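# Sort boxes: full ones into tote, empty ones to desks

## Task

Get every box in the room that has contents entirely inside the tote, and return every box with nothing in it to the desk it belongs on. The robot must not fall over or finish leaning. Any placement that stays put only because the robot is still holding or propping it does not count.

## Robot and tools

ROBOT. TidyBot++ is a single-arm mobile robot. Its base is 0.54 m long, 0.50 m wide and 0.38 m tall and rolls on four powered casters. On top sits a seven-joint arm with a two-finger gripper. The shoulder is 0.12 m ahead of the base centre and 0.68 m off the floor. Arm segments: upper arm 0.42 m, forearm 0.31 m, hand 0.31 m from wrist to the reported hand point. Two cameras: base_camera and wrist_camera, which looks along the hand.

FRAMES. Base frame: origin on the floor below the base centre, x ahead, y to the left, z up. hand_pose, in metres in this frame, is the spot between the finger pads. Its z axis runs out along the fingers and its y axis is the direction the fingers open and close. The odometry frame is where the base frame was when the scene began. base_odometry heading is positive to the left, between -3.142 and 3.142, and it counts wheel rotation, so slipping looks like travel and drift of a few cm and several degrees builds up. base_tilt is in degrees, with forward and right positive for leaning that way, and carries a fixed bias of about 1 degree.

execute_actions. Argument actions: a list holding one action or none. An empty list only reports state and images. An action may contain base, joints, both, plus optional speeds; the motions begin together. base is an offset relative to where the base last reported itself, with exactly one key: translate_m (metres, forward positive, -2 to 2), strafe_m (metres, left positive, -2 to 2) or rotate_rad (radians, counter-clockwise from above positive, -6.3 to 6.3). joints is a set of absolute targets keyed by name, not offsets: joint_1_rad (any angle; turns the arm about vertical, positive is clockwise from above, opposite to heading), joint_2_rad shoulder -2.249 to 2.249, joint_3_rad any angle (upper arm twist; from 3.14, positive swings a forward-bent forearm to the right), joint_4_rad elbow -2.579 to 2.579, joint_5_rad any angle (forearm twist; positive swings a bent hand right), joint_6_rad wrist -2.099 to 2.099, joint_7_rad any angle (hand roll; with the hand down, positive is counter-clockwise from above, and 1.57 puts the fingers opening left-right), gripper_pos 0 (open, about 85 mm gap) to 1 (closed); gap is roughly 85 x (1 - gripper_pos) mm. Done tolerances: 0.039 rad for joints 1 to 4, 0.056 for 5 to 7, 0.03 for the gripper. Unbounded joints go the short way; for larger turns send steps below half a revolution. speeds caps top speed for that action only: translate_m and strafe_m 0.05 to 0.5 m/s, rotate_rad 0.1 to 1.57 rad/s (defaults are the maxima). A base command needing over 8.667 s at its cap is refused; no action runs beyond 15 s. Unknown keys or out-of-range values refuse the whole call. cameras: list of base_camera, wrist_camera or all; omitted or null gives all, [] gives none. Keys left out of an action may keep pushing toward earlier targets.

ARM GEOMETRY. With joint_1_rad 0, joint_3_rad 3.14, joint_5_rad 0 (near the start) the arm moves in the base's x-z plane. Tilt from vertical, forward positive: upper arm = joint_2_rad, forearm = joint_2_rad - joint_4_rad, hand = that minus joint_6_rad. Horizontal reach ahead of the shoulder is the sum of length x sin(angle); height above it is the sum of length x cos(angle). The arm starts folded, hand down, reaching up to 0.08 m past the base front with the elbow up to 1.15 m high. A downward hand reaches at most about 0.94 m high, and only near the base. Closed fingertips stick out about 20 mm beyond the hand point.

OTHER TOOLS. wait: seconds from 0 to 10; commands nothing and returns state and images. zoom_image: camera (base_camera or wrist_camera) and region [x0, y0, x1, y1] in image pixels, origin top-left, at most 504 x 504, on that camera's most recent full image. finished_scene: scene, the number of the scene being closed; irreversible, and the result tells whether the goal was met and gives the next task. Answering without any tool call ends everything.

READING RESULTS. base_status and joint_status describe how the last accepted action ended. done: target reached (for the base, only that wheels turned enough, slip included). off_target: resting short, maybe still pushing. contact_stop or time_out: target dropped, holding in place. A blocked base pushes until timeout and may still say done while well short; base contact_stop means odometry reached the target and then something shoved it. "joint command not followed" with a cause line means the self-collision check held back arm targets (the gripper still acts); joints named then show not_followed and may be retried on later actions. on_its_own lists uncommanded motion. motor_effort is percent of maximum, peak in brackets, noisy and biased. Motor temperatures list one value per arm joint. ARM HIT flags a hard hit on the base or the arm itself. If a result reports a stop, later calls in that same reply are skipped.

CAUTIONS. Friction leaves joints slightly off; improve by sending last command + (desired - read). hand_pose can be off 1 to 2 cm; trust images. Held loads make the arm sag; never command a loaded joint to its read angle. Over a joint's torque limit (joints 1-4: 104.5 N m, warning 56.7; 5-7: 51.3, warning 29.4) the arm and gripper freeze 10 s, the rest of the call is skipped, the base keeps going. Motors heating under load warn at 60 °C and fault at 75 °C, arm sinking, status limit_stop_at_motor_heat (resend targets). Catching the arm about 0.8 m or higher while driving, or pushing/pulling sideways on a raised hand, can tip the robot; retract the arm or back off to right it. Avoid drops, slips, slams, hard pushes and knocking things over. Objects may occasionally be nudged by outside forces. The robot keeps its last command while you compose a reply.

Each tool is called after "Emit:" as name([rows], argument=value, ...), one row to a line, values as JSON.

## Session

Emit:
execute_actions(actions=[])

Scene clock: 0.00 s.
Motor temperatures (°C, as the motors report them): [30 33 32 31 40 38 44]
base_odometry: x=+0.000 y=+0.000 heading=+0.000 (m, m, rad; odometry frame)
base_tilt: forward=-0.5 right=-0.4 (deg)
base_status: not commanded
joint_positions: joint_1_rad=+0.011 joint_2_rad=-0.399 joint_3_rad=+3.166 joint_4_rad=-2.542 joint_5_rad=-0.012 joint_6_rad=-0.844 joint_7_rad=+1.596 gripper_pos=+0.000
joint_status: not commanded
motor_effort: joint_1_rad=+0 joint_2_rad=-1 joint_3_rad=+1 joint_4_rad=+13 joint_5_rad=+0 joint_6_rad=+1 joint_7_rad=+0 (%)
hand_pose: x=+0.2681 y=-0.0001 z=+0.5919 quat_wxyz=(-0.007, +0.997, -0.008, +0.077) (m; base frame)
pictures: base_camera, wrist_camera
Images, in order (width x height): base_camera 644x364, wrist_camera 644x476.

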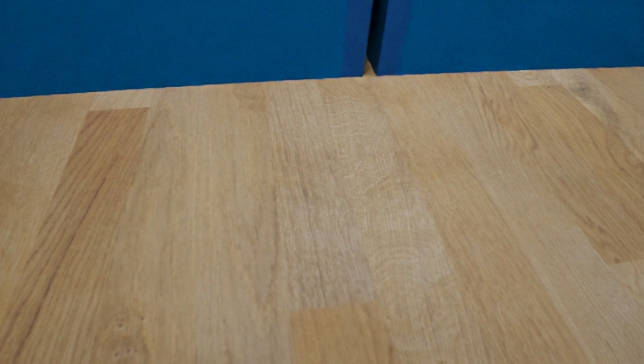

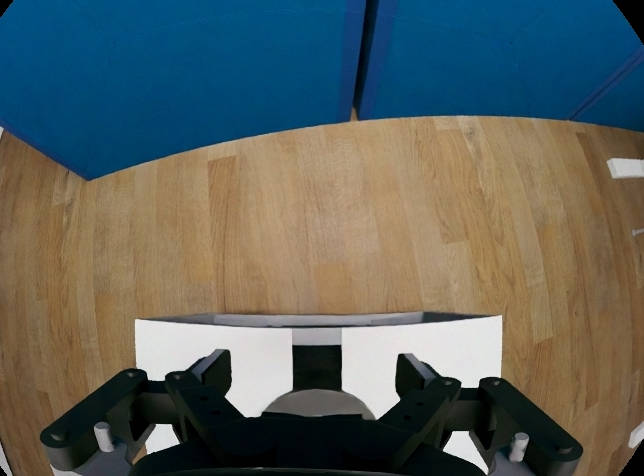

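Emit:
execute_actions([
  {"joints":{"joint_2_rad":-0.6,"joint_4_rad":-1.0,"joint_6_rad":-1.55}},
], cameras=["wrist_camera"])

Scene clock: 3.97 s.
Motor temperatures (°C, as the motors report them): [30 33 32 31 40 38 44]
base_odometry: x=+0.000 y=+0.000 heading=+0.000 (m, m, rad; odometry frame)
base_tilt: forward=-0.5 right=-0.4 (deg)
base_status: not commanded
joint_positions: joint_1_rad=+0.011 joint_2_rad=-0.593 joint_3_rad=+3.166 joint_4_rad=-1.018 joint_5_rad=-0.012 joint_6_rad=-1.508 joint_7_rad=+1.596 gripper_pos=+0.000
joint_status: all done
motor_effort: joint_1_rad=+0(0) joint_2_rad=+8(9) joint_3_rad=+0(0) joint_4_rad=+11(19) joint_5_rad=-1(1) joint_6_rad=+7(8) joint_7_rad=+1(0) (%)
hand_pose: x=+0.3046 y=-0.0081 z=+1.2070 quat_wxyz=(+0.006, +0.823, -0.003, +0.568) (m; base frame)
pictures: wrist_camera
Images, in order (width x height): wrist_camera 644x476.

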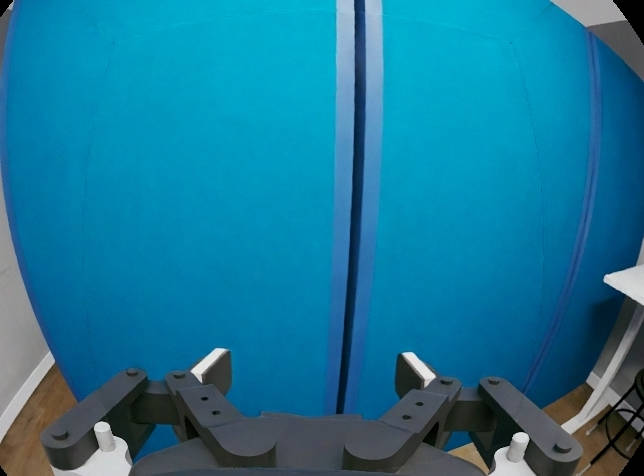

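Emit:
execute_actions([
  {"joints":{"joint_1_rad":1.57}},
], cameras=["wrist_camera"])

Scene clock: 7.10 s.
Motor temperatures (°C, as the motors report them): [30 33 32 31 40 38 44]
base_odometry: x=+0.000 y=+0.000 heading=+0.000 (m, m, rad; odometry frame)
base_tilt: forward=-0.5 right=-0.4 (deg)
base_status: not commanded
joint_positions: joint_1_rad=+1.559 joint_2_rad=-0.593 joint_3_rad=+3.166 joint_4_rad=-1.018 joint_5_rad=-0.012 joint_6_rad=-1.508 joint_7_rad=+1.596 gripper_pos=+0.000
joint_status: all done
motor_effort: joint_1_rad=+1(0) joint_2_rad=+8(9) joint_3_rad=+0(1) joint_4_rad=+11(11) joint_5_rad=-1(1) joint_6_rad=+7(8) joint_7_rad=+1(0) (%)
hand_pose: x=+0.1151 y=-0.1857 z=+1.2070 quat_wxyz=(+0.401, +0.586, -0.578, +0.402) (m; base frame)
pictures: wrist_camera
Images, in order (width x height): wrist_camera 644x476.

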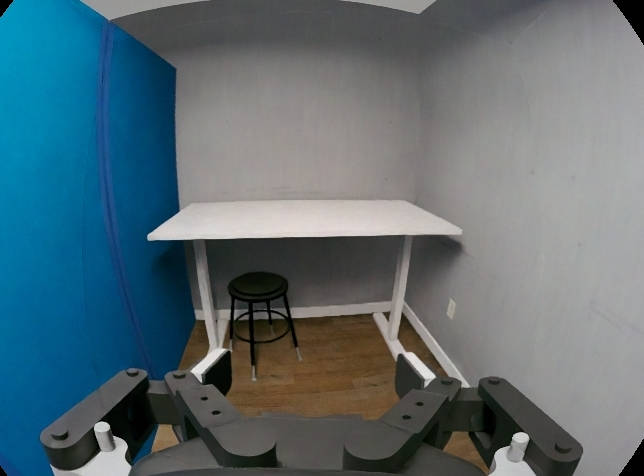

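Emit:
execute_actions([
  {"joints":{"joint_1_rad":0.0},"base":{"rotate_rad":1.57}},
])

Scene clock: 10.57 s.
Motor temperatures (°C, as the motors report them): [30 33 32 31 40 38 44]
base_odometry: x=+0.000 y=+0.000 heading=+1.570 (m, m, rad; odometry frame)
base_tilt: forward=-0.5 right=-0.5 (deg)
base_status: done
joint_positions: joint_1_rad=+0.011 joint_2_rad=-0.599 joint_3_rad=+3.166 joint_4_rad=-1.018 joint_5_rad=-0.012 joint_6_rad=-1.508 joint_7_rad=+1.596 gripper_pos=+0.000
joint_status: all done
motor_effort: joint_1_rad=+0(0) joint_2_rad=+8(10) joint_3_rad=+0(0) joint_4_rad=+11(12) joint_5_rad=-1(1) joint_6_rad=+8(8) joint_7_rad=+0(0) (%)
hand_pose: x=+0.3018 y=-0.0081 z=+1.2079 quat_wxyz=(+0.006, +0.821, -0.003, +0.570) (m; base frame)
pictures: base_camera, wrist_camera
Images, in order (width x height): base_camera 644x364, wrist_camera 644x476.

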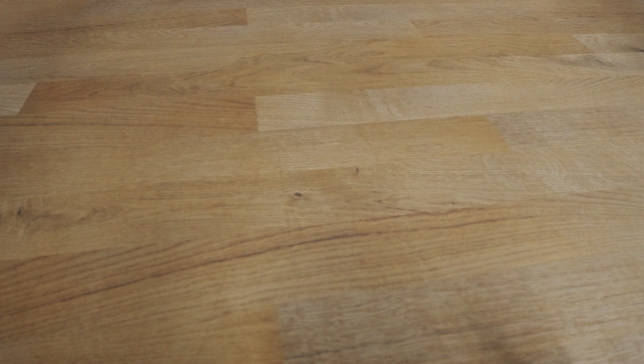

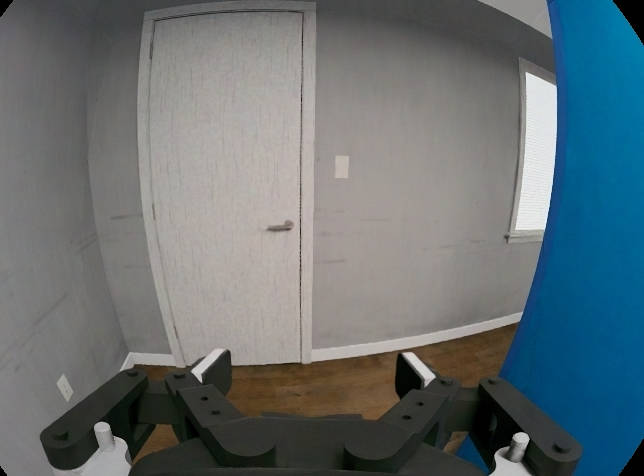

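Emit:
execute_actions([
  {"base":{"translate_m":0.9},"joints":{"joint_1_rad":1.2}},
])

Scene clock: 15.03 s.
Motor temperatures (°C, as the motors report them): [30 33 32 31 40 38 44]
base_odometry: x=+0.000 y=+0.900 heading=+1.570 (m, m, rad; odometry frame)
base_tilt: forward=-0.5 right=-0.5 (deg)
base_status: done
joint_positions: joint_1_rad=+1.192 joint_2_rad=-0.603 joint_3_rad=+3.166 joint_4_rad=-1.018 joint_5_rad=-0.012 joint_6_rad=-1.509 joint_7_rad=+1.596 gripper_pos=+0.000
joint_status: all done
motor_effort: joint_1_rad=+0(0) joint_2_rad=+9(13) joint_3_rad=+1(2) joint_4_rad=+11(12) joint_5_rad=-1(1) joint_6_rad=+8(8) joint_7_rad=+1(0) (%)
hand_pose: x=+0.1802 y=-0.1698 z=+1.2086 quat_wxyz=(+0.323, +0.680, -0.459, +0.472) (m; base frame)
pictures: base_camera, wrist_camera
Images, in order (width x height): base_camera 644x364, wrist_camera 644x476.

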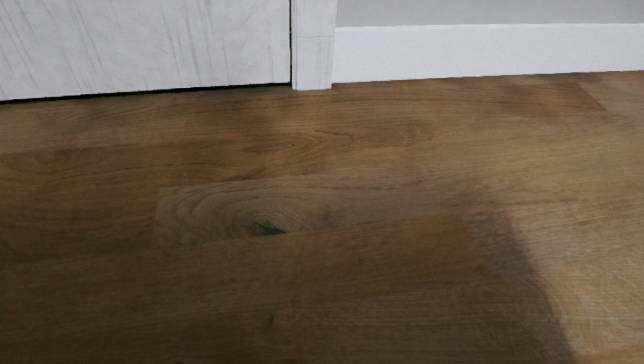

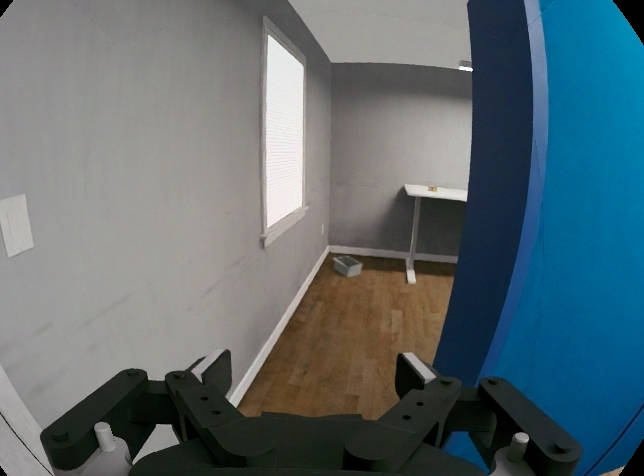

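Emit:
execute_actions([
  {"base":{"translate_m":0.28}},
], cameras=[])

Emit:
execute_actions([
  {"base":{"rotate_rad":-1.485},"joints":{"joint_1_rad":0.0,"joint_6_rad":-1.75}},
])

Scene clock: 18.97 s.
Motor temperatures (°C, as the motors report them): [30 33 32 31 40 38 44]
base_odometry: x=+0.000 y=+1.180 heading=+1.571 (m, m, rad; odometry frame)
base_tilt: forward=-0.5 right=-0.5 (deg)
base_status: done
joint_positions: joint_1_rad=+1.193 joint_2_rad=-0.601 joint_3_rad=+3.166 joint_4_rad=-1.018 joint_5_rad=-0.012 joint_6_rad=-1.509 joint_7_rad=+1.596 gripper_pos=+0.000
joint_status: not commanded
motor_effort: joint_1_rad=+1(0) joint_2_rad=+9(11) joint_3_rad=+0(2) joint_4_rad=+11(12) joint_5_rad=-1(1) joint_6_rad=+8(8) joint_7_rad=+1(0) (%)
hand_pose: x=+0.1802 y=-0.1706 z=+1.2084 quat_wxyz=(+0.323, +0.680, -0.460, +0.471) (m; base frame)
pictures: none
No camera images: the call's "cameras" was empty. Leave "cameras" out to get every camera's image.

Scene clock: 21.43 s.
Motor temperatures (°C, as the motors report them): [30 33 32 31 40 38 44]
base_odometry: x=+0.000 y=+1.180 heading=+0.086 (m, m, rad; odometry frame)
base_tilt: forward=-0.6 right=-0.4 (deg)
base_status: done
joint_positions: joint_1_rad=+0.011 joint_2_rad=-0.601 joint_3_rad=+3.166 joint_4_rad=-1.018 joint_5_rad=-0.012 joint_6_rad=-1.708 joint_7_rad=+1.596 gripper_pos=+0.000
joint_status: all done
motor_effort: joint_1_rad=+0(0) joint_2_rad=+9(9) joint_3_rad=+1(1) joint_4_rad=+11(11) joint_5_rad=-1(1) joint_6_rad=+7(8) joint_7_rad=+0(1) (%)
hand_pose: x=+0.2731 y=-0.0064 z=+1.1528 quat_wxyz=(+0.003, +0.873, -0.002, +0.487) (m; base frame)
pictures: base_camera, wrist_camera
Images, in order (width x height): base_camera 644x364, wrist_camera 644x476.

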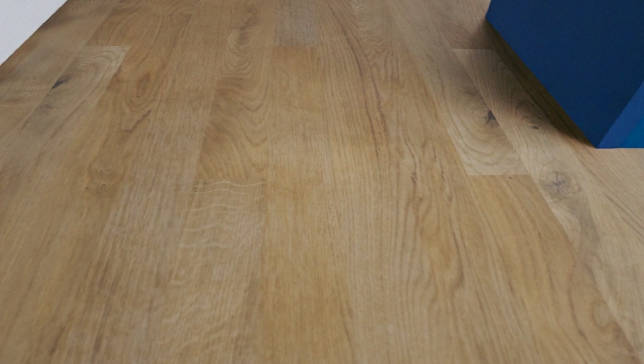

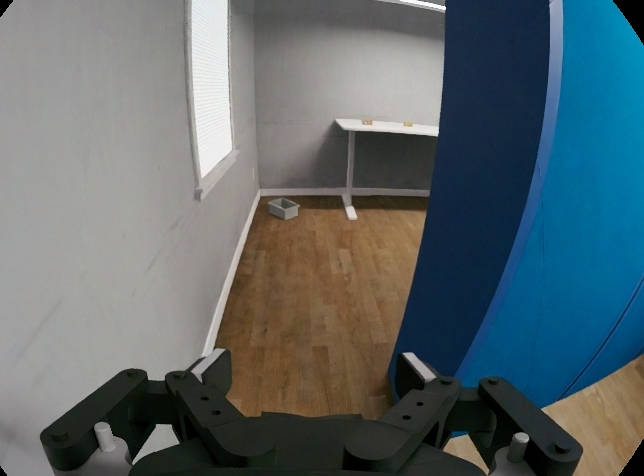

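Emit:
execute_actions([
  {"base":{"translate_m":1.8}},
])

Emit:
execute_actions([
  {"joints":{"joint_1_rad":1.1}},
], cameras=["wrist_camera"])

Scene clock: 27.50 s.
Motor temperatures (°C, as the motors report them): [30 33 32 31 40 38 44]
base_odometry: x=+1.794 y=+1.334 heading=+0.086 (m, m, rad; odometry frame)
base_tilt: forward=-0.5 right=-0.5 (deg)
base_status: done
joint_positions: joint_1_rad=+0.011 joint_2_rad=-0.597 joint_3_rad=+3.166 joint_4_rad=-1.017 joint_5_rad=-0.012 joint_6_rad=-1.710 joint_7_rad=+1.596 gripper_pos=+0.000
joint_status: not commanded
motor_effort: joint_1_rad=+0(1) joint_2_rad=+9(14) joint_3_rad=+0(0) joint_4_rad=+11(12) joint_5_rad=+0(1) joint_6_rad=+7(8) joint_7_rad=+0(0) (%)
hand_pose: x=+0.2749 y=-0.0064 z=+1.1519 quat_wxyz=(+0.003, +0.875, -0.002, +0.485) (m; base frame)
pictures: base_camera, wrist_camera
Images, in order (width x height): base_camera 644x364, wrist_camera 644x476.

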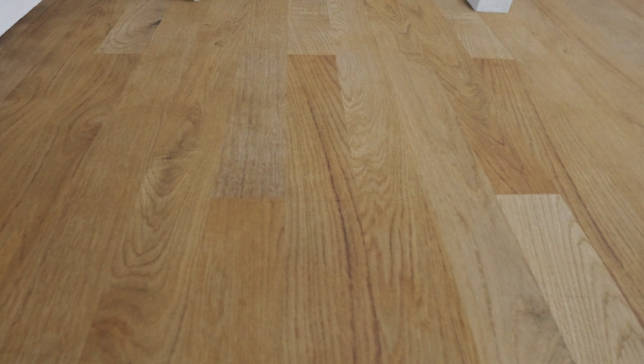

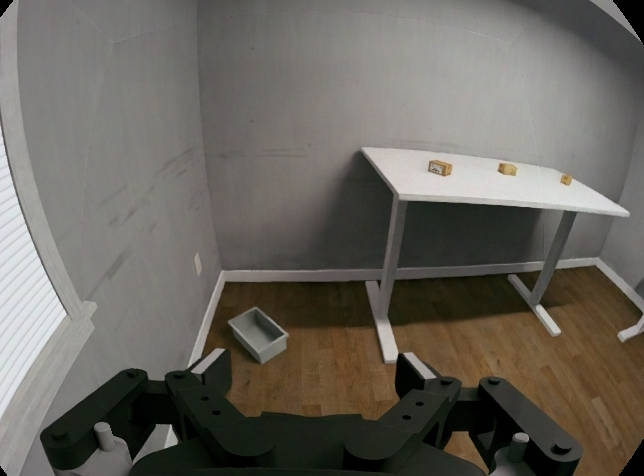

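Scene clock: 29.87 s.
Motor temperatures (°C, as the motors report them): [30 33 32 31 40 38 44]
base_odometry: x=+1.794 y=+1.334 heading=+0.086 (m, m, rad; odometry frame)
base_tilt: forward=-0.5 right=-0.4 (deg)
base_status: not commanded
joint_positions: joint_1_rad=+1.089 joint_2_rad=-0.597 joint_3_rad=+3.166 joint_4_rad=-1.017 joint_5_rad=-0.012 joint_6_rad=-1.710 joint_7_rad=+1.596 gripper_pos=+0.000
joint_status: all done
motor_effort: joint_1_rad=+0(1) joint_2_rad=+9(9) joint_3_rad=+0(0) joint_4_rad=+11(11) joint_5_rad=-1(1) joint_6_rad=+7(7) joint_7_rad=+0(0) (%)
hand_pose: x=+0.1871 y=-0.1404 z=+1.1519 quat_wxyz=(+0.251, +0.749, -0.451, +0.414) (m; base frame)
pictures: wrist_camera
Images, in order (width x height): wrist_camera 644x476.

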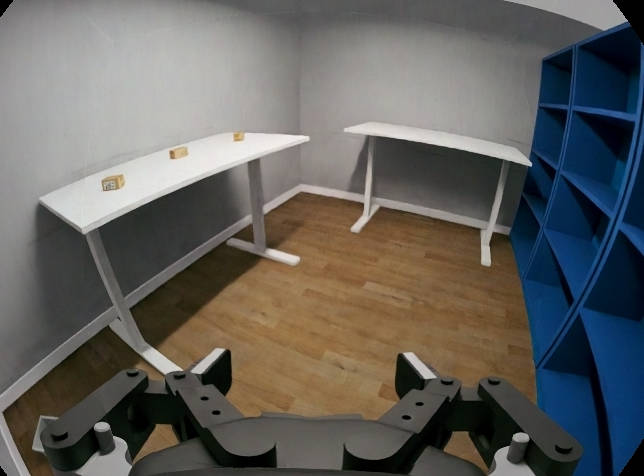

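Emit:
zoom_image(camera="wrist_camera", region=[30, 90, 330, 260])

Emit:
zoom_image(camera="wrist_camera", region=[330, 30, 644, 330])

Region (30, 90, 330, 260) of wrist_camera's 644x476 image, scaled by 1.680; it fills the top 286 rows of this view, and the rest is white.

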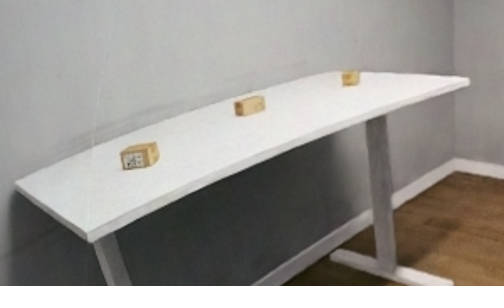

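Region (330, 30, 644, 330) of wrist_camera's 644x476 image, scaled by 1.605; it fills the top 482 rows of this view, and the rest is white.

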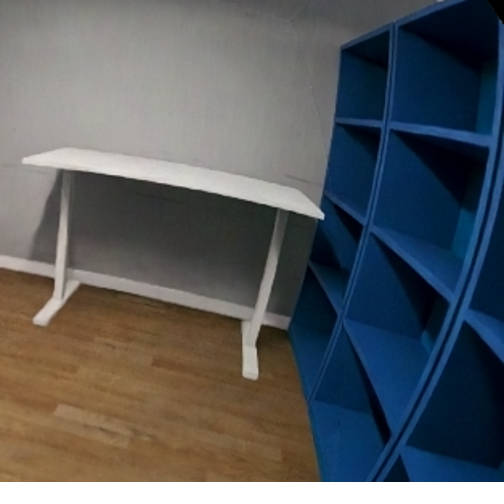

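Emit:
execute_actions([
  {"base":{"strafe_m":-0.62},"joints":{"joint_1_rad":0.0,"joint_4_rad":-2.2,"joint_6_rad":0.07}},
])

Scene clock: 38.13 s.
Motor temperatures (°C, as the motors report them): [30 33 32 31 40 38 44]
base_odometry: x=+1.847 y=+0.716 heading=+0.086 (m, m, rad; odometry frame)
base_tilt: forward=-0.6 right=-0.5 (deg)
base_status: done
joint_positions: joint_1_rad=+0.011 joint_2_rad=-0.604 joint_3_rad=+3.166 joint_4_rad=-2.180 joint_5_rad=-0.012 joint_6_rad=+0.029 joint_7_rad=+1.596 gripper_pos=+0.000
joint_status: all done
motor_effort: joint_1_rad=+1(0) joint_2_rad=-1(12) joint_3_rad=+0(2) joint_4_rad=+21(21) joint_5_rad=-1(1) joint_6_rad=+8(9) joint_7_rad=+0(0) (%)
hand_pose: x=+0.5055 y=-0.0155 z=+1.0341 quat_wxyz=(+0.011, +0.698, -0.011, +0.715) (m; base frame)
pictures: base_camera, wrist_camera
Images, in order (width x height): base_camera 644x364, wrist_camera 644x476.

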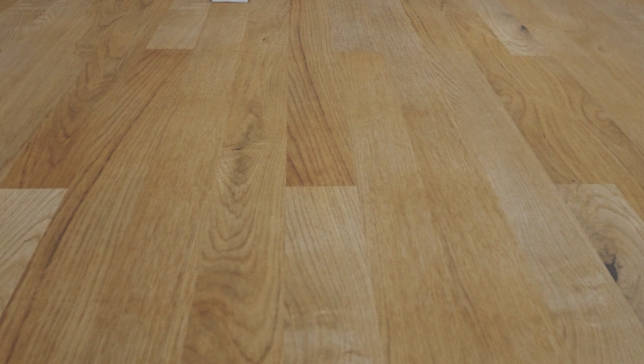

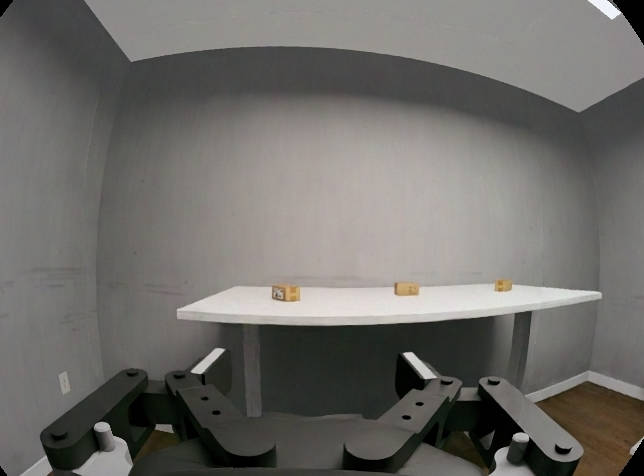

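Emit:
execute_actions([
  {"base":{"translate_m":0.4}},
])

Scene clock: 44.70 s.
Motor temperatures (°C, as the motors report them): [30 33 32 31 40 38 44]
base_odometry: x=+2.246 y=+0.750 heading=+0.086 (m, m, rad; odometry frame)
base_tilt: forward=-0.5 right=-0.4 (deg)
base_status: done
joint_positions: joint_1_rad=+0.010 joint_2_rad=-0.596 joint_3_rad=+3.166 joint_4_rad=-2.181 joint_5_rad=-0.012 joint_6_rad=+0.031 joint_7_rad=+1.596 gripper_pos=+0.000
joint_status: not commanded
motor_effort: joint_1_rad=+0(0) joint_2_rad=-2(4) joint_3_rad=+1(0) joint_4_rad=+20(22) joint_5_rad=-1(1) joint_6_rad=+8(8) joint_7_rad=+0(0) (%)
hand_pose: x=+0.5085 y=-0.0155 z=+1.0308 quat_wxyz=(+0.011, +0.701, -0.011, +0.713) (m; base frame)
pictures: base_camera, wrist_camera
Images, in order (width x height): base_camera 644x364, wrist_camera 644x476.

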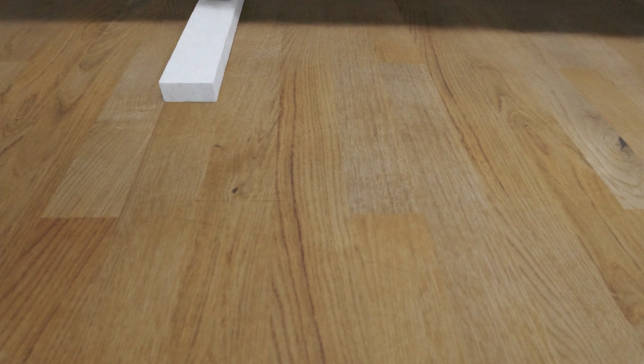

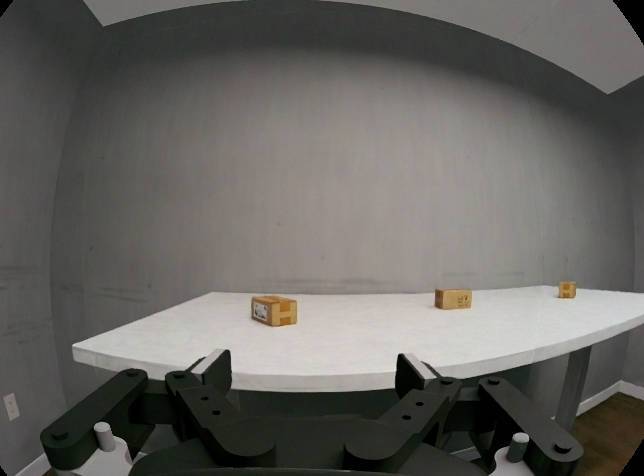

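Emit:
zoom_image(camera="wrist_camera", region=[230, 280, 400, 400])

Region (230, 280, 400, 400) of wrist_camera's 644x476 image, scaled by 2.965; it fills the top 356 rows of this view, and the rest is white.

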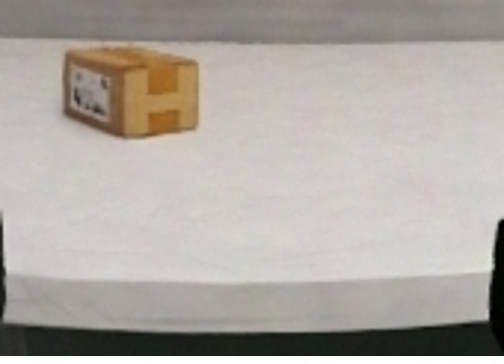

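Emit:
execute_actions([
  {"base":{"strafe_m":-0.2},"joints":{"joint_2_rad":0.0,"joint_4_rad":-0.5,"joint_6_rad":-1.94}},
])

Scene clock: 55.80 s.
Motor temperatures (°C, as the motors report them): [30 33 32 31 40 38 44]
base_odometry: x=+2.263 y=+0.551 heading=+0.086 (m, m, rad; odometry frame)
base_tilt: forward=-0.5 right=-0.4 (deg)
base_status: done
joint_positions: joint_1_rad=+0.010 joint_2_rad=-0.014 joint_3_rad=+3.166 joint_4_rad=-0.522 joint_5_rad=-0.012 joint_6_rad=-1.900 joint_7_rad=+1.596 gripper_pos=+0.000
joint_status: all done
motor_effort: joint_1_rad=+1(0) joint_2_rad=-12(11) joint_3_rad=+0(2) joint_4_rad=+11(22) joint_5_rad=-1(1) joint_6_rad=+6(8) joint_7_rad=+0(0) (%)
hand_pose: x=+0.4746 y=-0.0078 z=+1.1462 quat_wxyz=(+0.006, +0.933, -0.001, +0.359) (m; base frame)
pictures: base_camera, wrist_camera
Images, in order (width x height): base_camera 644x364, wrist_camera 644x476.

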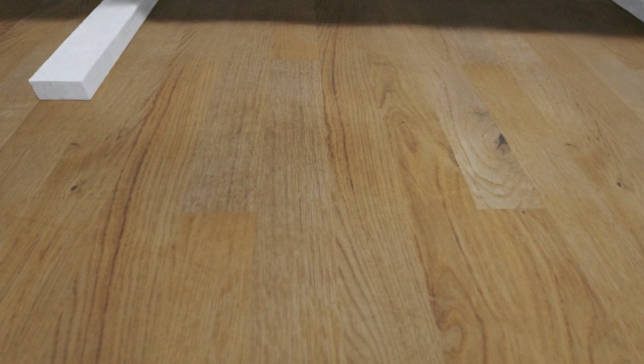

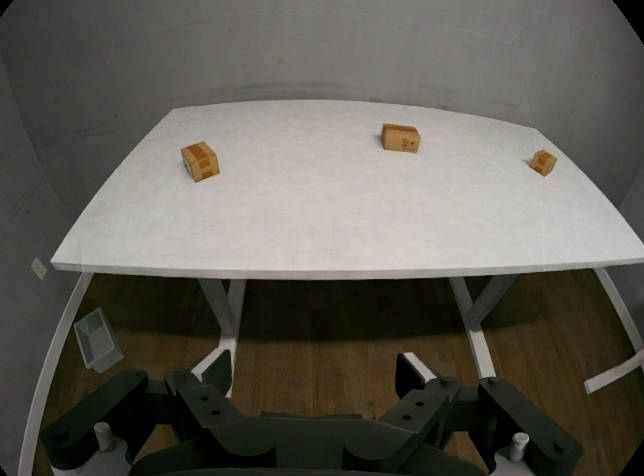

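Emit:
zoom_image(camera="wrist_camera", region=[150, 110, 270, 210])

Emit:
zoom_image(camera="wrist_camera", region=[350, 90, 470, 190])

Emit:
zoom_image(camera="wrist_camera", region=[490, 110, 610, 210])

Region (150, 110, 270, 210) of wrist_camera's 644x476 image, scaled by 4.200.

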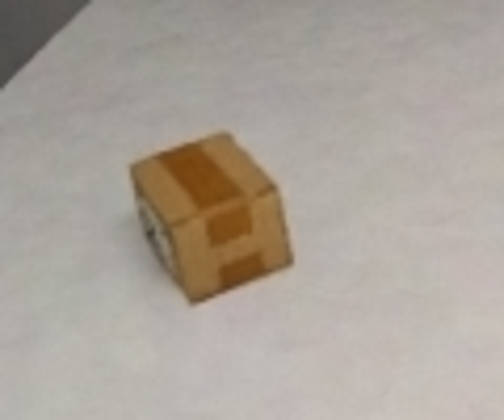

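Region (350, 90, 470, 190) of wrist_camera's 644x476 image, scaled by 4.200.

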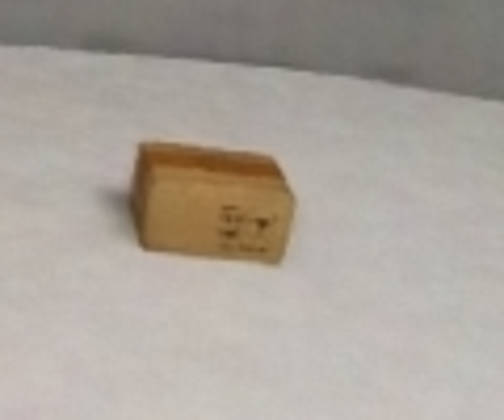

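Region (490, 110, 610, 210) of wrist_camera's 644x476 image, scaled by 4.200.

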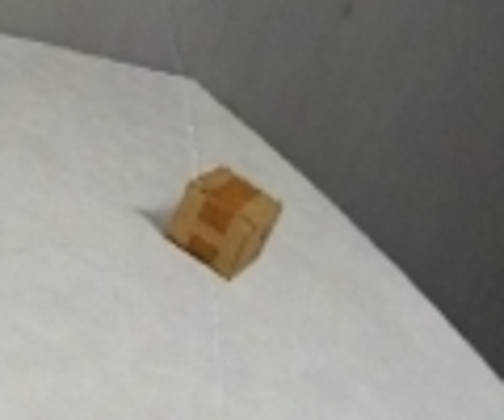

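Emit:
execute_actions([
  {"base":{"rotate_rad":0.61},"joints":{"joint_1_rad":-0.01,"joint_3_rad":3.12,"joint_7_rad":1.55}},
], cameras=[])

Emit:
execute_actions([
  {"base":{"strafe_m":-0.365},"joints":{"joint_2_rad":0.2,"joint_4_rad":-0.6,"joint_6_rad":-1.62}},
])

Scene clock: 72.53 s.
Motor temperatures (°C, as the motors report them): [30 33 32 31 40 38 44]
base_odometry: x=+2.263 y=+0.551 heading=+0.696 (m, m, rad; odometry frame)
base_tilt: forward=-0.5 right=-0.5 (deg)
base_status: done
joint_positions: joint_1_rad=-0.004 joint_2_rad=-0.008 joint_3_rad=+3.133 joint_4_rad=-0.522 joint_5_rad=-0.012 joint_6_rad=-1.900 joint_7_rad=+1.574 gripper_pos=+0.000
joint_status: all done
motor_effort: joint_1_rad=+1(1) joint_2_rad=-12(13) joint_3_rad=+0(1) joint_4_rad=+11(11) joint_5_rad=-1(1) joint_6_rad=+6(6) joint_7_rad=+0(1) (%)
hand_pose: x=+0.4769 y=+0.0090 z=+1.1440 quat_wxyz=(-0.006, +0.934, +0.011, +0.356) (m; base frame)
pictures: none
No camera images: the call's "cameras" was empty. Leave "cameras" out to get every camera's image.

Scene clock: 74.60 s.
Motor temperatures (°C, as the motors report them): [30 33 32 31 40 38 44]
base_odometry: x=+2.498 y=+0.271 heading=+0.696 (m, m, rad; odometry frame)
base_tilt: forward=-0.5 right=-0.4 (deg)
base_status: done
joint_positions: joint_1_rad=-0.003 joint_2_rad=+0.204 joint_3_rad=+3.133 joint_4_rad=-0.590 joint_5_rad=-0.012 joint_6_rad=-1.657 joint_7_rad=+1.574 gripper_pos=+0.000
joint_status: all done
motor_effort: joint_1_rad=+0(3) joint_2_rad=-23(29) joint_3_rad=+0(2) joint_4_rad=+14(17) joint_5_rad=-1(2) joint_6_rad=+6(6) joint_7_rad=+0(1) (%)
hand_pose: x=+0.6266 y=+0.0101 z=+1.0744 quat_wxyz=(-0.007, +0.941, +0.009, +0.339) (m; base frame)
pictures: base_camera, wrist_camera
Images, in order (width x height): base_camera 644x364, wrist_camera 644x476.

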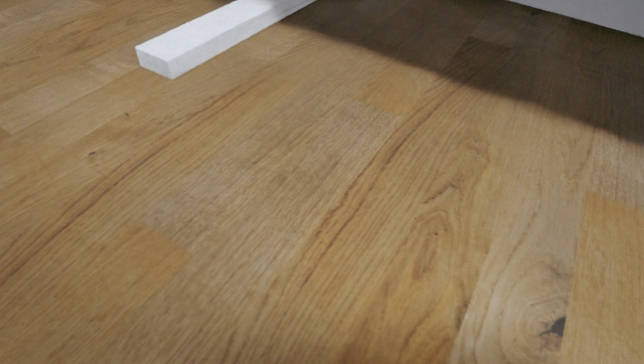

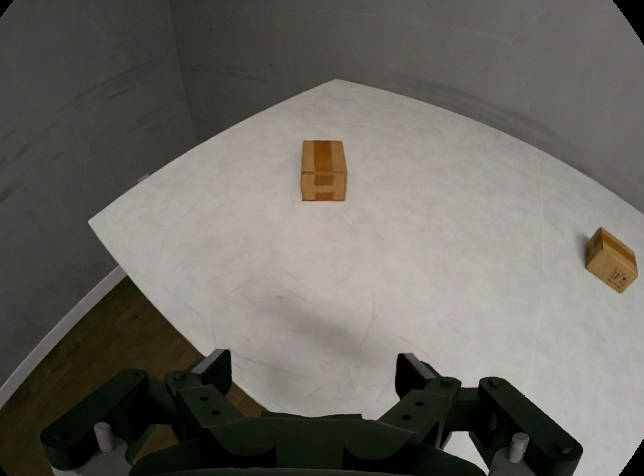

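Emit:
execute_actions([
  {"base":{"translate_m":0.245},"joints":{"joint_1_rad":0.02}},
])

Scene clock: 77.23 s.
Motor temperatures (°C, as the motors report them): [30 33 32 31 40 38 44]
base_odometry: x=+2.686 y=+0.428 heading=+0.696 (m, m, rad; odometry frame)
base_tilt: forward=-0.5 right=-0.4 (deg)
base_status: done
joint_positions: joint_1_rad=+0.015 joint_2_rad=+0.207 joint_3_rad=+3.133 joint_4_rad=-0.590 joint_5_rad=-0.012 joint_6_rad=-1.656 joint_7_rad=+1.574 gripper_pos=+0.000
joint_status: all done
motor_effort: joint_1_rad=+1(0) joint_2_rad=-23(28) joint_3_rad=+0(1) joint_4_rad=+15(16) joint_5_rad=-1(1) joint_6_rad=+5(6) joint_7_rad=+0(0) (%)
hand_pose: x=+0.6278 y=+0.0007 z=+1.0732 quat_wxyz=(-0.004, +0.941, +0.000, +0.338) (m; base frame)
pictures: base_camera, wrist_camera
Images, in order (width x height): base_camera 644x364, wrist_camera 644x476.

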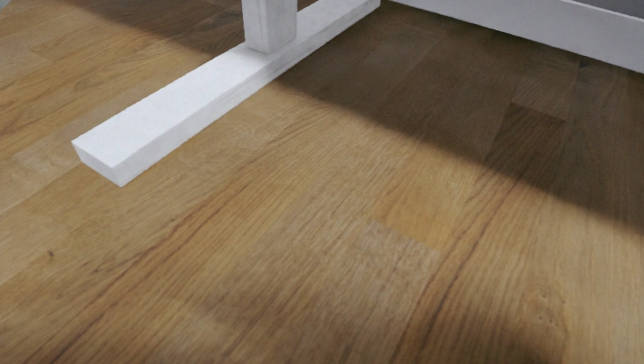

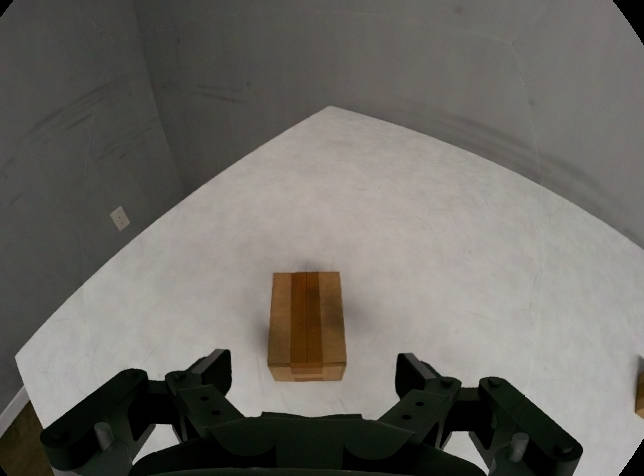

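Emit:
execute_actions([
  {"joints":{"joint_1_rad":-0.005,"joint_2_rad":0.19,"joint_4_rad":-0.92,"joint_6_rad":-1.31}},
], cameras=["wrist_camera"])

Scene clock: 84.07 s.
Motor temperatures (°C, as the motors report them): [30 33 32 31 40 38 44]
base_odometry: x=+2.686 y=+0.428 heading=+0.696 (m, m, rad; odometry frame)
base_tilt: forward=-0.5 right=-0.5 (deg)
base_status: not commanded
joint_positions: joint_1_rad=+0.008 joint_2_rad=+0.200 joint_3_rad=+3.133 joint_4_rad=-0.901 joint_5_rad=-0.012 joint_6_rad=-1.351 joint_7_rad=+1.574 gripper_pos=+0.000
joint_status: all done
motor_effort: joint_1_rad=+0(0) joint_2_rad=-26(27) joint_3_rad=+0(0) joint_4_rad=+17(18) joint_5_rad=-1(1) joint_6_rad=+5(4) joint_7_rad=+0(0) (%)
hand_pose: x=+0.6809 y=+0.0047 z=+0.9962 quat_wxyz=(-0.006, +0.941, +0.002, +0.338) (m; base frame)
pictures: wrist_camera
Images, in order (width x height): wrist_camera 644x476.

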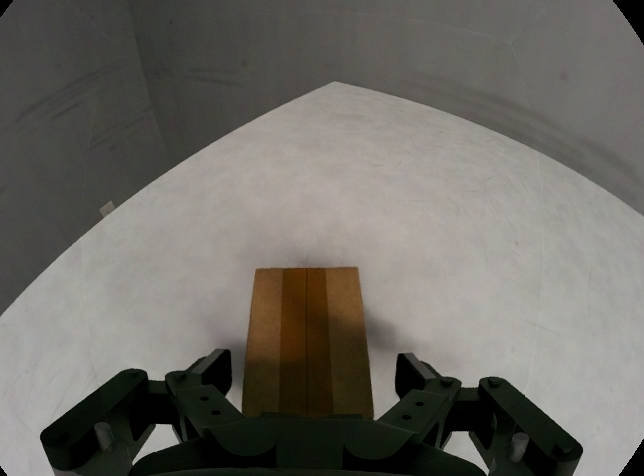

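Emit:
execute_actions([
  {"joints":{"joint_4_rad":-0.976,"joint_6_rad":-1.255}},
], cameras=["wrist_camera"])

Scene clock: 86.27 s.
Motor temperatures (°C, as the motors report them): [30 33 32 31 40 38 44]
base_odometry: x=+2.686 y=+0.428 heading=+0.696 (m, m, rad; odometry frame)
base_tilt: forward=-0.5 right=-0.5 (deg)
base_status: not commanded
joint_positions: joint_1_rad=+0.008 joint_2_rad=+0.197 joint_3_rad=+3.133 joint_4_rad=-0.958 joint_5_rad=-0.012 joint_6_rad=-1.296 joint_7_rad=+1.574 gripper_pos=+0.000
joint_status: all done
motor_effort: joint_1_rad=+0(0) joint_2_rad=-25(28) joint_3_rad=+0(0) joint_4_rad=+18(19) joint_5_rad=-1(0) joint_6_rad=+5(5) joint_7_rad=+0(0) (%)
hand_pose: x=+0.6870 y=+0.0047 z=+0.9815 quat_wxyz=(-0.006, +0.941, +0.002, +0.338) (m; base frame)
pictures: wrist_camera
Images, in order (width x height): wrist_camera 644x476.

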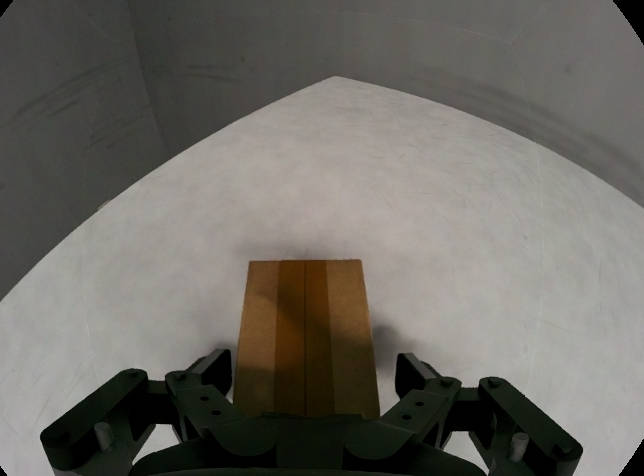

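Emit:
execute_actions([
  {"joints":{"gripper_pos":1.0}},
], cameras=["wrist_camera"])

Scene clock: 87.83 s.
Motor temperatures (°C, as the motors report them): [30 33 32 31 40 38 44]
base_odometry: x=+2.686 y=+0.428 heading=+0.696 (m, m, rad; odometry frame)
base_tilt: forward=-0.5 right=-0.5 (deg)
base_status: not commanded
joint_positions: joint_1_rad=+0.007 joint_2_rad=+0.196 joint_3_rad=+3.133 joint_4_rad=-0.959 joint_5_rad=-0.012 joint_6_rad=-1.294 joint_7_rad=+1.574 gripper_pos=+0.346
joint_status: gripper_pos off_target (ended at +0.346, target +1.000)
motor_effort: joint_1_rad=+1(1) joint_2_rad=-27(29) joint_3_rad=+1(1) joint_4_rad=+18(20) joint_5_rad=-1(1) joint_6_rad=+5(7) joint_7_rad=+0(0) (%)
hand_pose: x=+0.6869 y=+0.0053 z=+0.9821 quat_wxyz=(-0.006, +0.941, +0.002, +0.339) (m; base frame)
pictures: wrist_camera
Images, in order (width x height): wrist_camera 644x476.

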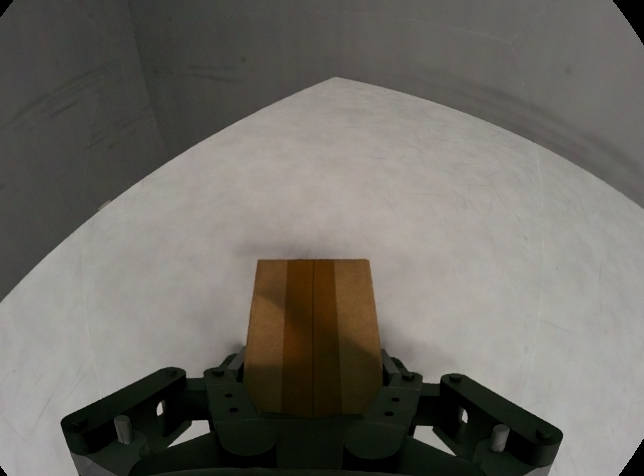

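Emit:
execute_actions([
  {"joints":{"joint_4_rad":-0.87}},
], cameras=["wrist_camera"])

Scene clock: 89.40 s.
Motor temperatures (°C, as the motors report them): [30 33 32 31 40 38 44]
base_odometry: x=+2.686 y=+0.428 heading=+0.696 (m, m, rad; odometry frame)
base_tilt: forward=-0.5 right=-0.5 (deg)
base_status: not commanded
joint_positions: joint_1_rad=+0.007 joint_2_rad=+0.204 joint_3_rad=+3.133 joint_4_rad=-0.901 joint_5_rad=-0.012 joint_6_rad=-1.294 joint_7_rad=+1.574 gripper_pos=+0.346
joint_status: all done
motor_effort: joint_1_rad=+0(0) joint_2_rad=-28(30) joint_3_rad=+0(0) joint_4_rad=+20(21) joint_5_rad=+0(1) joint_6_rad=+7(7) joint_7_rad=+0(0) (%)
hand_pose: x=+0.6953 y=+0.0053 z=+1.0058 quat_wxyz=(-0.006, +0.932, +0.002, +0.363) (m; base frame)
pictures: wrist_camera
Images, in order (width x height): wrist_camera 644x476.

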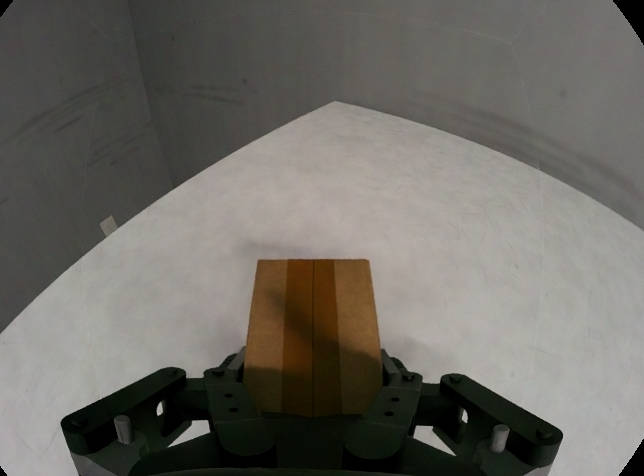

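Emit:
execute_actions(actions=[], cameras=[])

Emit:
execute_actions(actions=[], cameras=[])

Emit:
execute_actions(actions=[], cameras=[])

Scene clock: 90.50 s.
Motor temperatures (°C, as the motors report them): [30 33 32 31 40 38 44]
base_odometry: x=+2.686 y=+0.428 heading=+0.696 (m, m, rad; odometry frame)
base_tilt: forward=-0.4 right=-0.5 (deg)
base_status: not commanded
joint_positions: joint_1_rad=+0.007 joint_2_rad=+0.204 joint_3_rad=+3.133 joint_4_rad=-0.901 joint_5_rad=-0.012 joint_6_rad=-1.294 joint_7_rad=+1.574 gripper_pos=+0.346
joint_status: all done
motor_effort: joint_1_rad=+1(0) joint_2_rad=-29(30) joint_3_rad=+0(0) joint_4_rad=+21(21) joint_5_rad=-1(1) joint_6_rad=+8(7) joint_7_rad=+0(0) (%)
hand_pose: x=+0.6953 y=+0.0053 z=+1.0058 quat_wxyz=(-0.006, +0.932, +0.002, +0.363) (m; base frame)
pictures: none
No camera images: the call's "cameras" was empty. Leave "cameras" out to get every camera's image.

Scene clock: 90.50 s.
Motor temperatures (°C, as the motors report them): [30 33 32 31 40 38 44]
base_odometry: x=+2.686 y=+0.428 heading=+0.696 (m, m, rad; odometry frame)
base_tilt: forward=-0.4 right=-0.5 (deg)
base_status: not commanded
joint_positions: joint_1_rad=+0.007 joint_2_rad=+0.204 joint_3_rad=+3.133 joint_4_rad=-0.901 joint_5_rad=-0.012 joint_6_rad=-1.294 joint_7_rad=+1.574 gripper_pos=+0.346
joint_status: all done
motor_effort: joint_1_rad=+1(0) joint_2_rad=-29(30) joint_3_rad=+0(0) joint_4_rad=+21(21) joint_5_rad=-1(1) joint_6_rad=+8(7) joint_7_rad=+0(0) (%)
hand_pose: x=+0.6953 y=+0.0053 z=+1.0058 quat_wxyz=(-0.006, +0.932, +0.002, +0.363) (m; base frame)
pictures: none
No camera images: the call's "cameras" was empty. Leave "cameras" out to get every camera's image.

Scene clock: 90.50 s.
Motor temperatures (°C, as the motors report them): [30 33 32 31 40 38 44]
base_odometry: x=+2.686 y=+0.428 heading=+0.696 (m, m, rad; odometry frame)
base_tilt: forward=-0.4 right=-0.5 (deg)
base_status: not commanded
joint_positions: joint_1_rad=+0.007 joint_2_rad=+0.204 joint_3_rad=+3.133 joint_4_rad=-0.901 joint_5_rad=-0.012 joint_6_rad=-1.294 joint_7_rad=+1.574 gripper_pos=+0.346
joint_status: all done
motor_effort: joint_1_rad=+1(0) joint_2_rad=-29(30) joint_3_rad=+0(0) joint_4_rad=+21(21) joint_5_rad=-1(1) joint_6_rad=+8(7) joint_7_rad=+0(0) (%)
hand_pose: x=+0.6953 y=+0.0053 z=+1.0058 quat_wxyz=(-0.006, +0.932, +0.002, +0.363) (m; base frame)
pictures: none
No camera images: the call's "cameras" was empty. Leave "cameras" out to get every camera's image.

Emit:
execute_actions([
  {"base":{"rotate_rad":0.19},"joints":{"joint_2_rad":0.0}},
], cameras=[])

Emit:
execute_actions([
  {"base":{"strafe_m":0.572},"joints":{"joint_6_rad":-1.6}},
])

Scene clock: 99.93 s.
Motor temperatures (°C, as the motors report them): [30 33 32 31 40 38 44]
base_odometry: x=+2.686 y=+0.428 heading=+0.886 (m, m, rad; odometry frame)
base_tilt: forward=-0.6 right=-0.5 (deg)
base_status: done
joint_positions: joint_1_rad=-0.008 joint_2_rad=+0.009 joint_3_rad=+3.120 joint_4_rad=-0.894 joint_5_rad=-0.012 joint_6_rad=-1.294 joint_7_rad=+1.574 gripper_pos=+0.346
joint_status: all done
motor_effort: joint_1_rad=+1(3) joint_2_rad=-21(33) joint_3_rad=+0(4) joint_4_rad=+19(22) joint_5_rad=+0(3) joint_6_rad=+9(9) joint_7_rad=+0(0) (%)
hand_pose: x=+0.6213 y=+0.0194 z=+1.1146 quat_wxyz=(-0.012, +0.891, +0.015, +0.455) (m; base frame)
pictures: none
No camera images: the call's "cameras" was empty. Leave "cameras" out to get every camera's image.

Scene clock: 102.43 s.
Motor temperatures (°C, as the motors report them): [30 33 32 31 40 38 44]
base_odometry: x=+2.242 y=+0.790 heading=+0.887 (m, m, rad; odometry frame)
base_tilt: forward=-0.6 right=-0.5 (deg)
base_status: done
joint_positions: joint_1_rad=-0.007 joint_2_rad=+0.010 joint_3_rad=+3.120 joint_4_rad=-0.893 joint_5_rad=-0.012 joint_6_rad=-1.594 joint_7_rad=+1.574 gripper_pos=+0.346
joint_status: all done
motor_effort: joint_1_rad=+1(1) joint_2_rad=-20(23) joint_3_rad=+0(2) joint_4_rad=+18(20) joint_5_rad=+0(1) joint_6_rad=+6(9) joint_7_rad=+0(0) (%)
hand_pose: x=+0.5564 y=+0.0173 z=+1.0486 quat_wxyz=(-0.010, +0.948, +0.017, +0.317) (m; base frame)
pictures: base_camera, wrist_camera
Images, in order (width x height): base_camera 644x364, wrist_camera 644x476.

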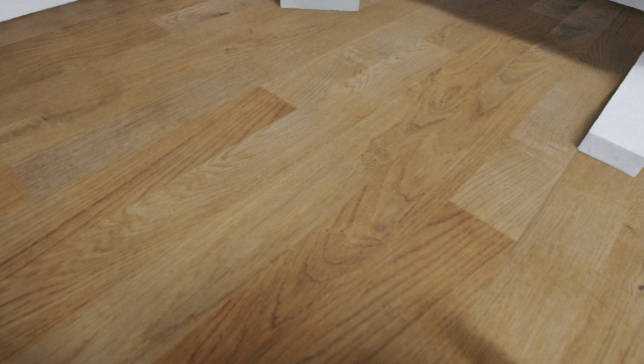

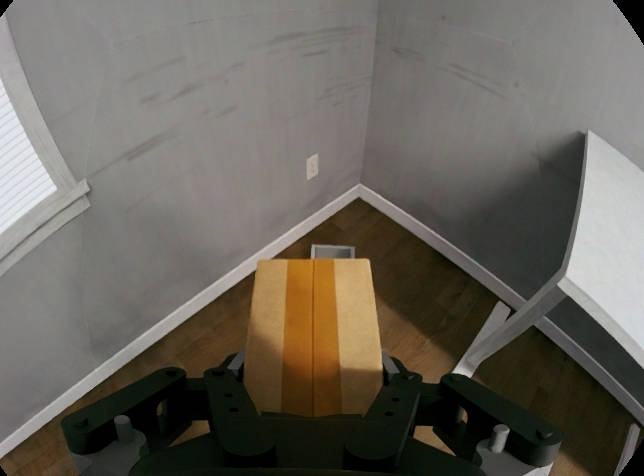

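Emit:
execute_actions([
  {"base":{"translate_m":0.56},"joints":{"joint_1_rad":0.003,"joint_2_rad":1.35,"joint_3_rad":3.15,"joint_4_rad":-1.66,"joint_6_rad":0.60}},
])

Scene clock: 106.87 s.
Motor temperatures (°C, as the motors report them): [30 33 32 31 40 38 44]
base_odometry: x=+2.596 y=+1.224 heading=+0.888 (m, m, rad; odometry frame)
base_tilt: forward=-0.5 right=-0.4 (deg)
base_status: done
joint_positions: joint_1_rad=-0.007 joint_2_rad=+1.367 joint_3_rad=+3.128 joint_4_rad=-1.652 joint_5_rad=-0.012 joint_6_rad=+0.548 joint_7_rad=+1.574 gripper_pos=+0.346
joint_status: all done
motor_effort: joint_1_rad=-1(2) joint_2_rad=-45(51) joint_3_rad=-1(1) joint_4_rad=+6(20) joint_5_rad=+0(1) joint_6_rad=+7(8) joint_7_rad=+0(1) (%)
hand_pose: x=+0.7629 y=+0.0118 z=+0.2113 quat_wxyz=(-0.006, +0.944, -0.002, +0.329) (m; base frame)
pictures: base_camera, wrist_camera
Images, in order (width x height): base_camera 644x364, wrist_camera 644x476.

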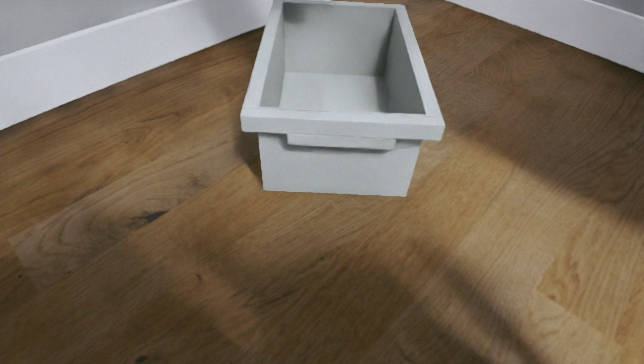

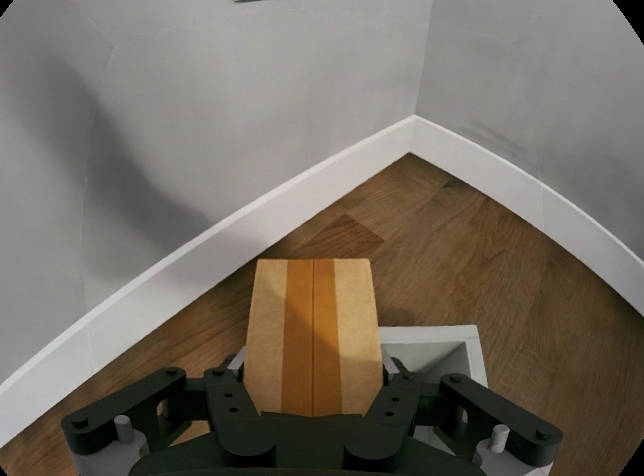

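Emit:
execute_actions([
  {"base":{"strafe_m":-0.05},"joints":{"joint_2_rad":1.43,"joint_4_rad":-1.69,"joint_6_rad":0.725}},
])

Scene clock: 111.03 s.
Motor temperatures (°C, as the motors report them): [30 33 32 31 40 38 44]
base_odometry: x=+2.635 y=+1.192 heading=+0.888 (m, m, rad; odometry frame)
base_tilt: forward=-0.6 right=-0.4 (deg)
base_status: done
joint_positions: joint_1_rad=+0.007 joint_2_rad=+1.448 joint_3_rad=+3.141 joint_4_rad=-1.679 joint_5_rad=-0.012 joint_6_rad=+0.674 joint_7_rad=+1.574 gripper_pos=+0.346
joint_status: all done
motor_effort: joint_1_rad=+1(3) joint_2_rad=-43(47) joint_3_rad=+0(4) joint_4_rad=+4(6) joint_5_rad=-1(0) joint_6_rad=+7(8) joint_7_rad=+0(1) (%)
hand_pose: x=+0.7389 y=-0.0049 z=+0.1785 quat_wxyz=(+0.003, +0.941, -0.007, +0.337) (m; base frame)
pictures: base_camera, wrist_camera
Images, in order (width x height): base_camera 644x364, wrist_camera 644x476.

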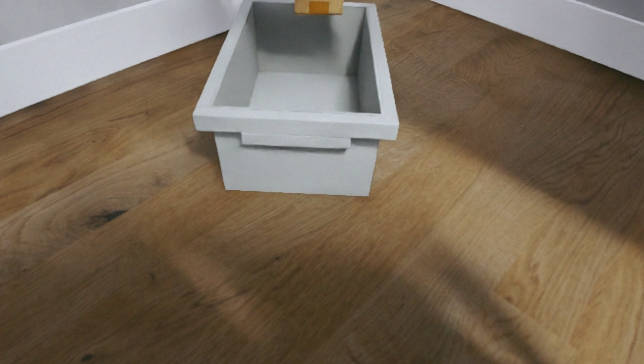

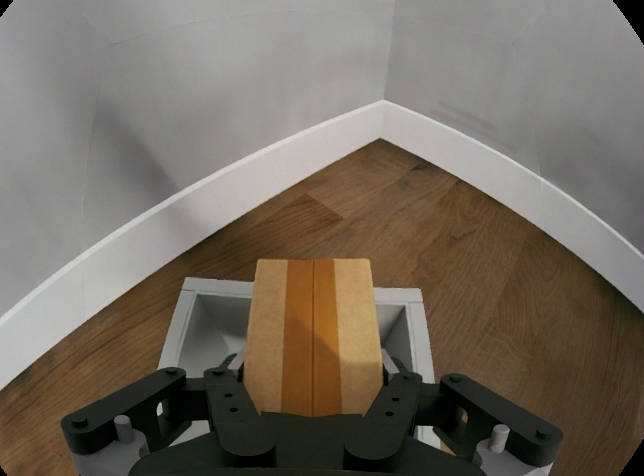

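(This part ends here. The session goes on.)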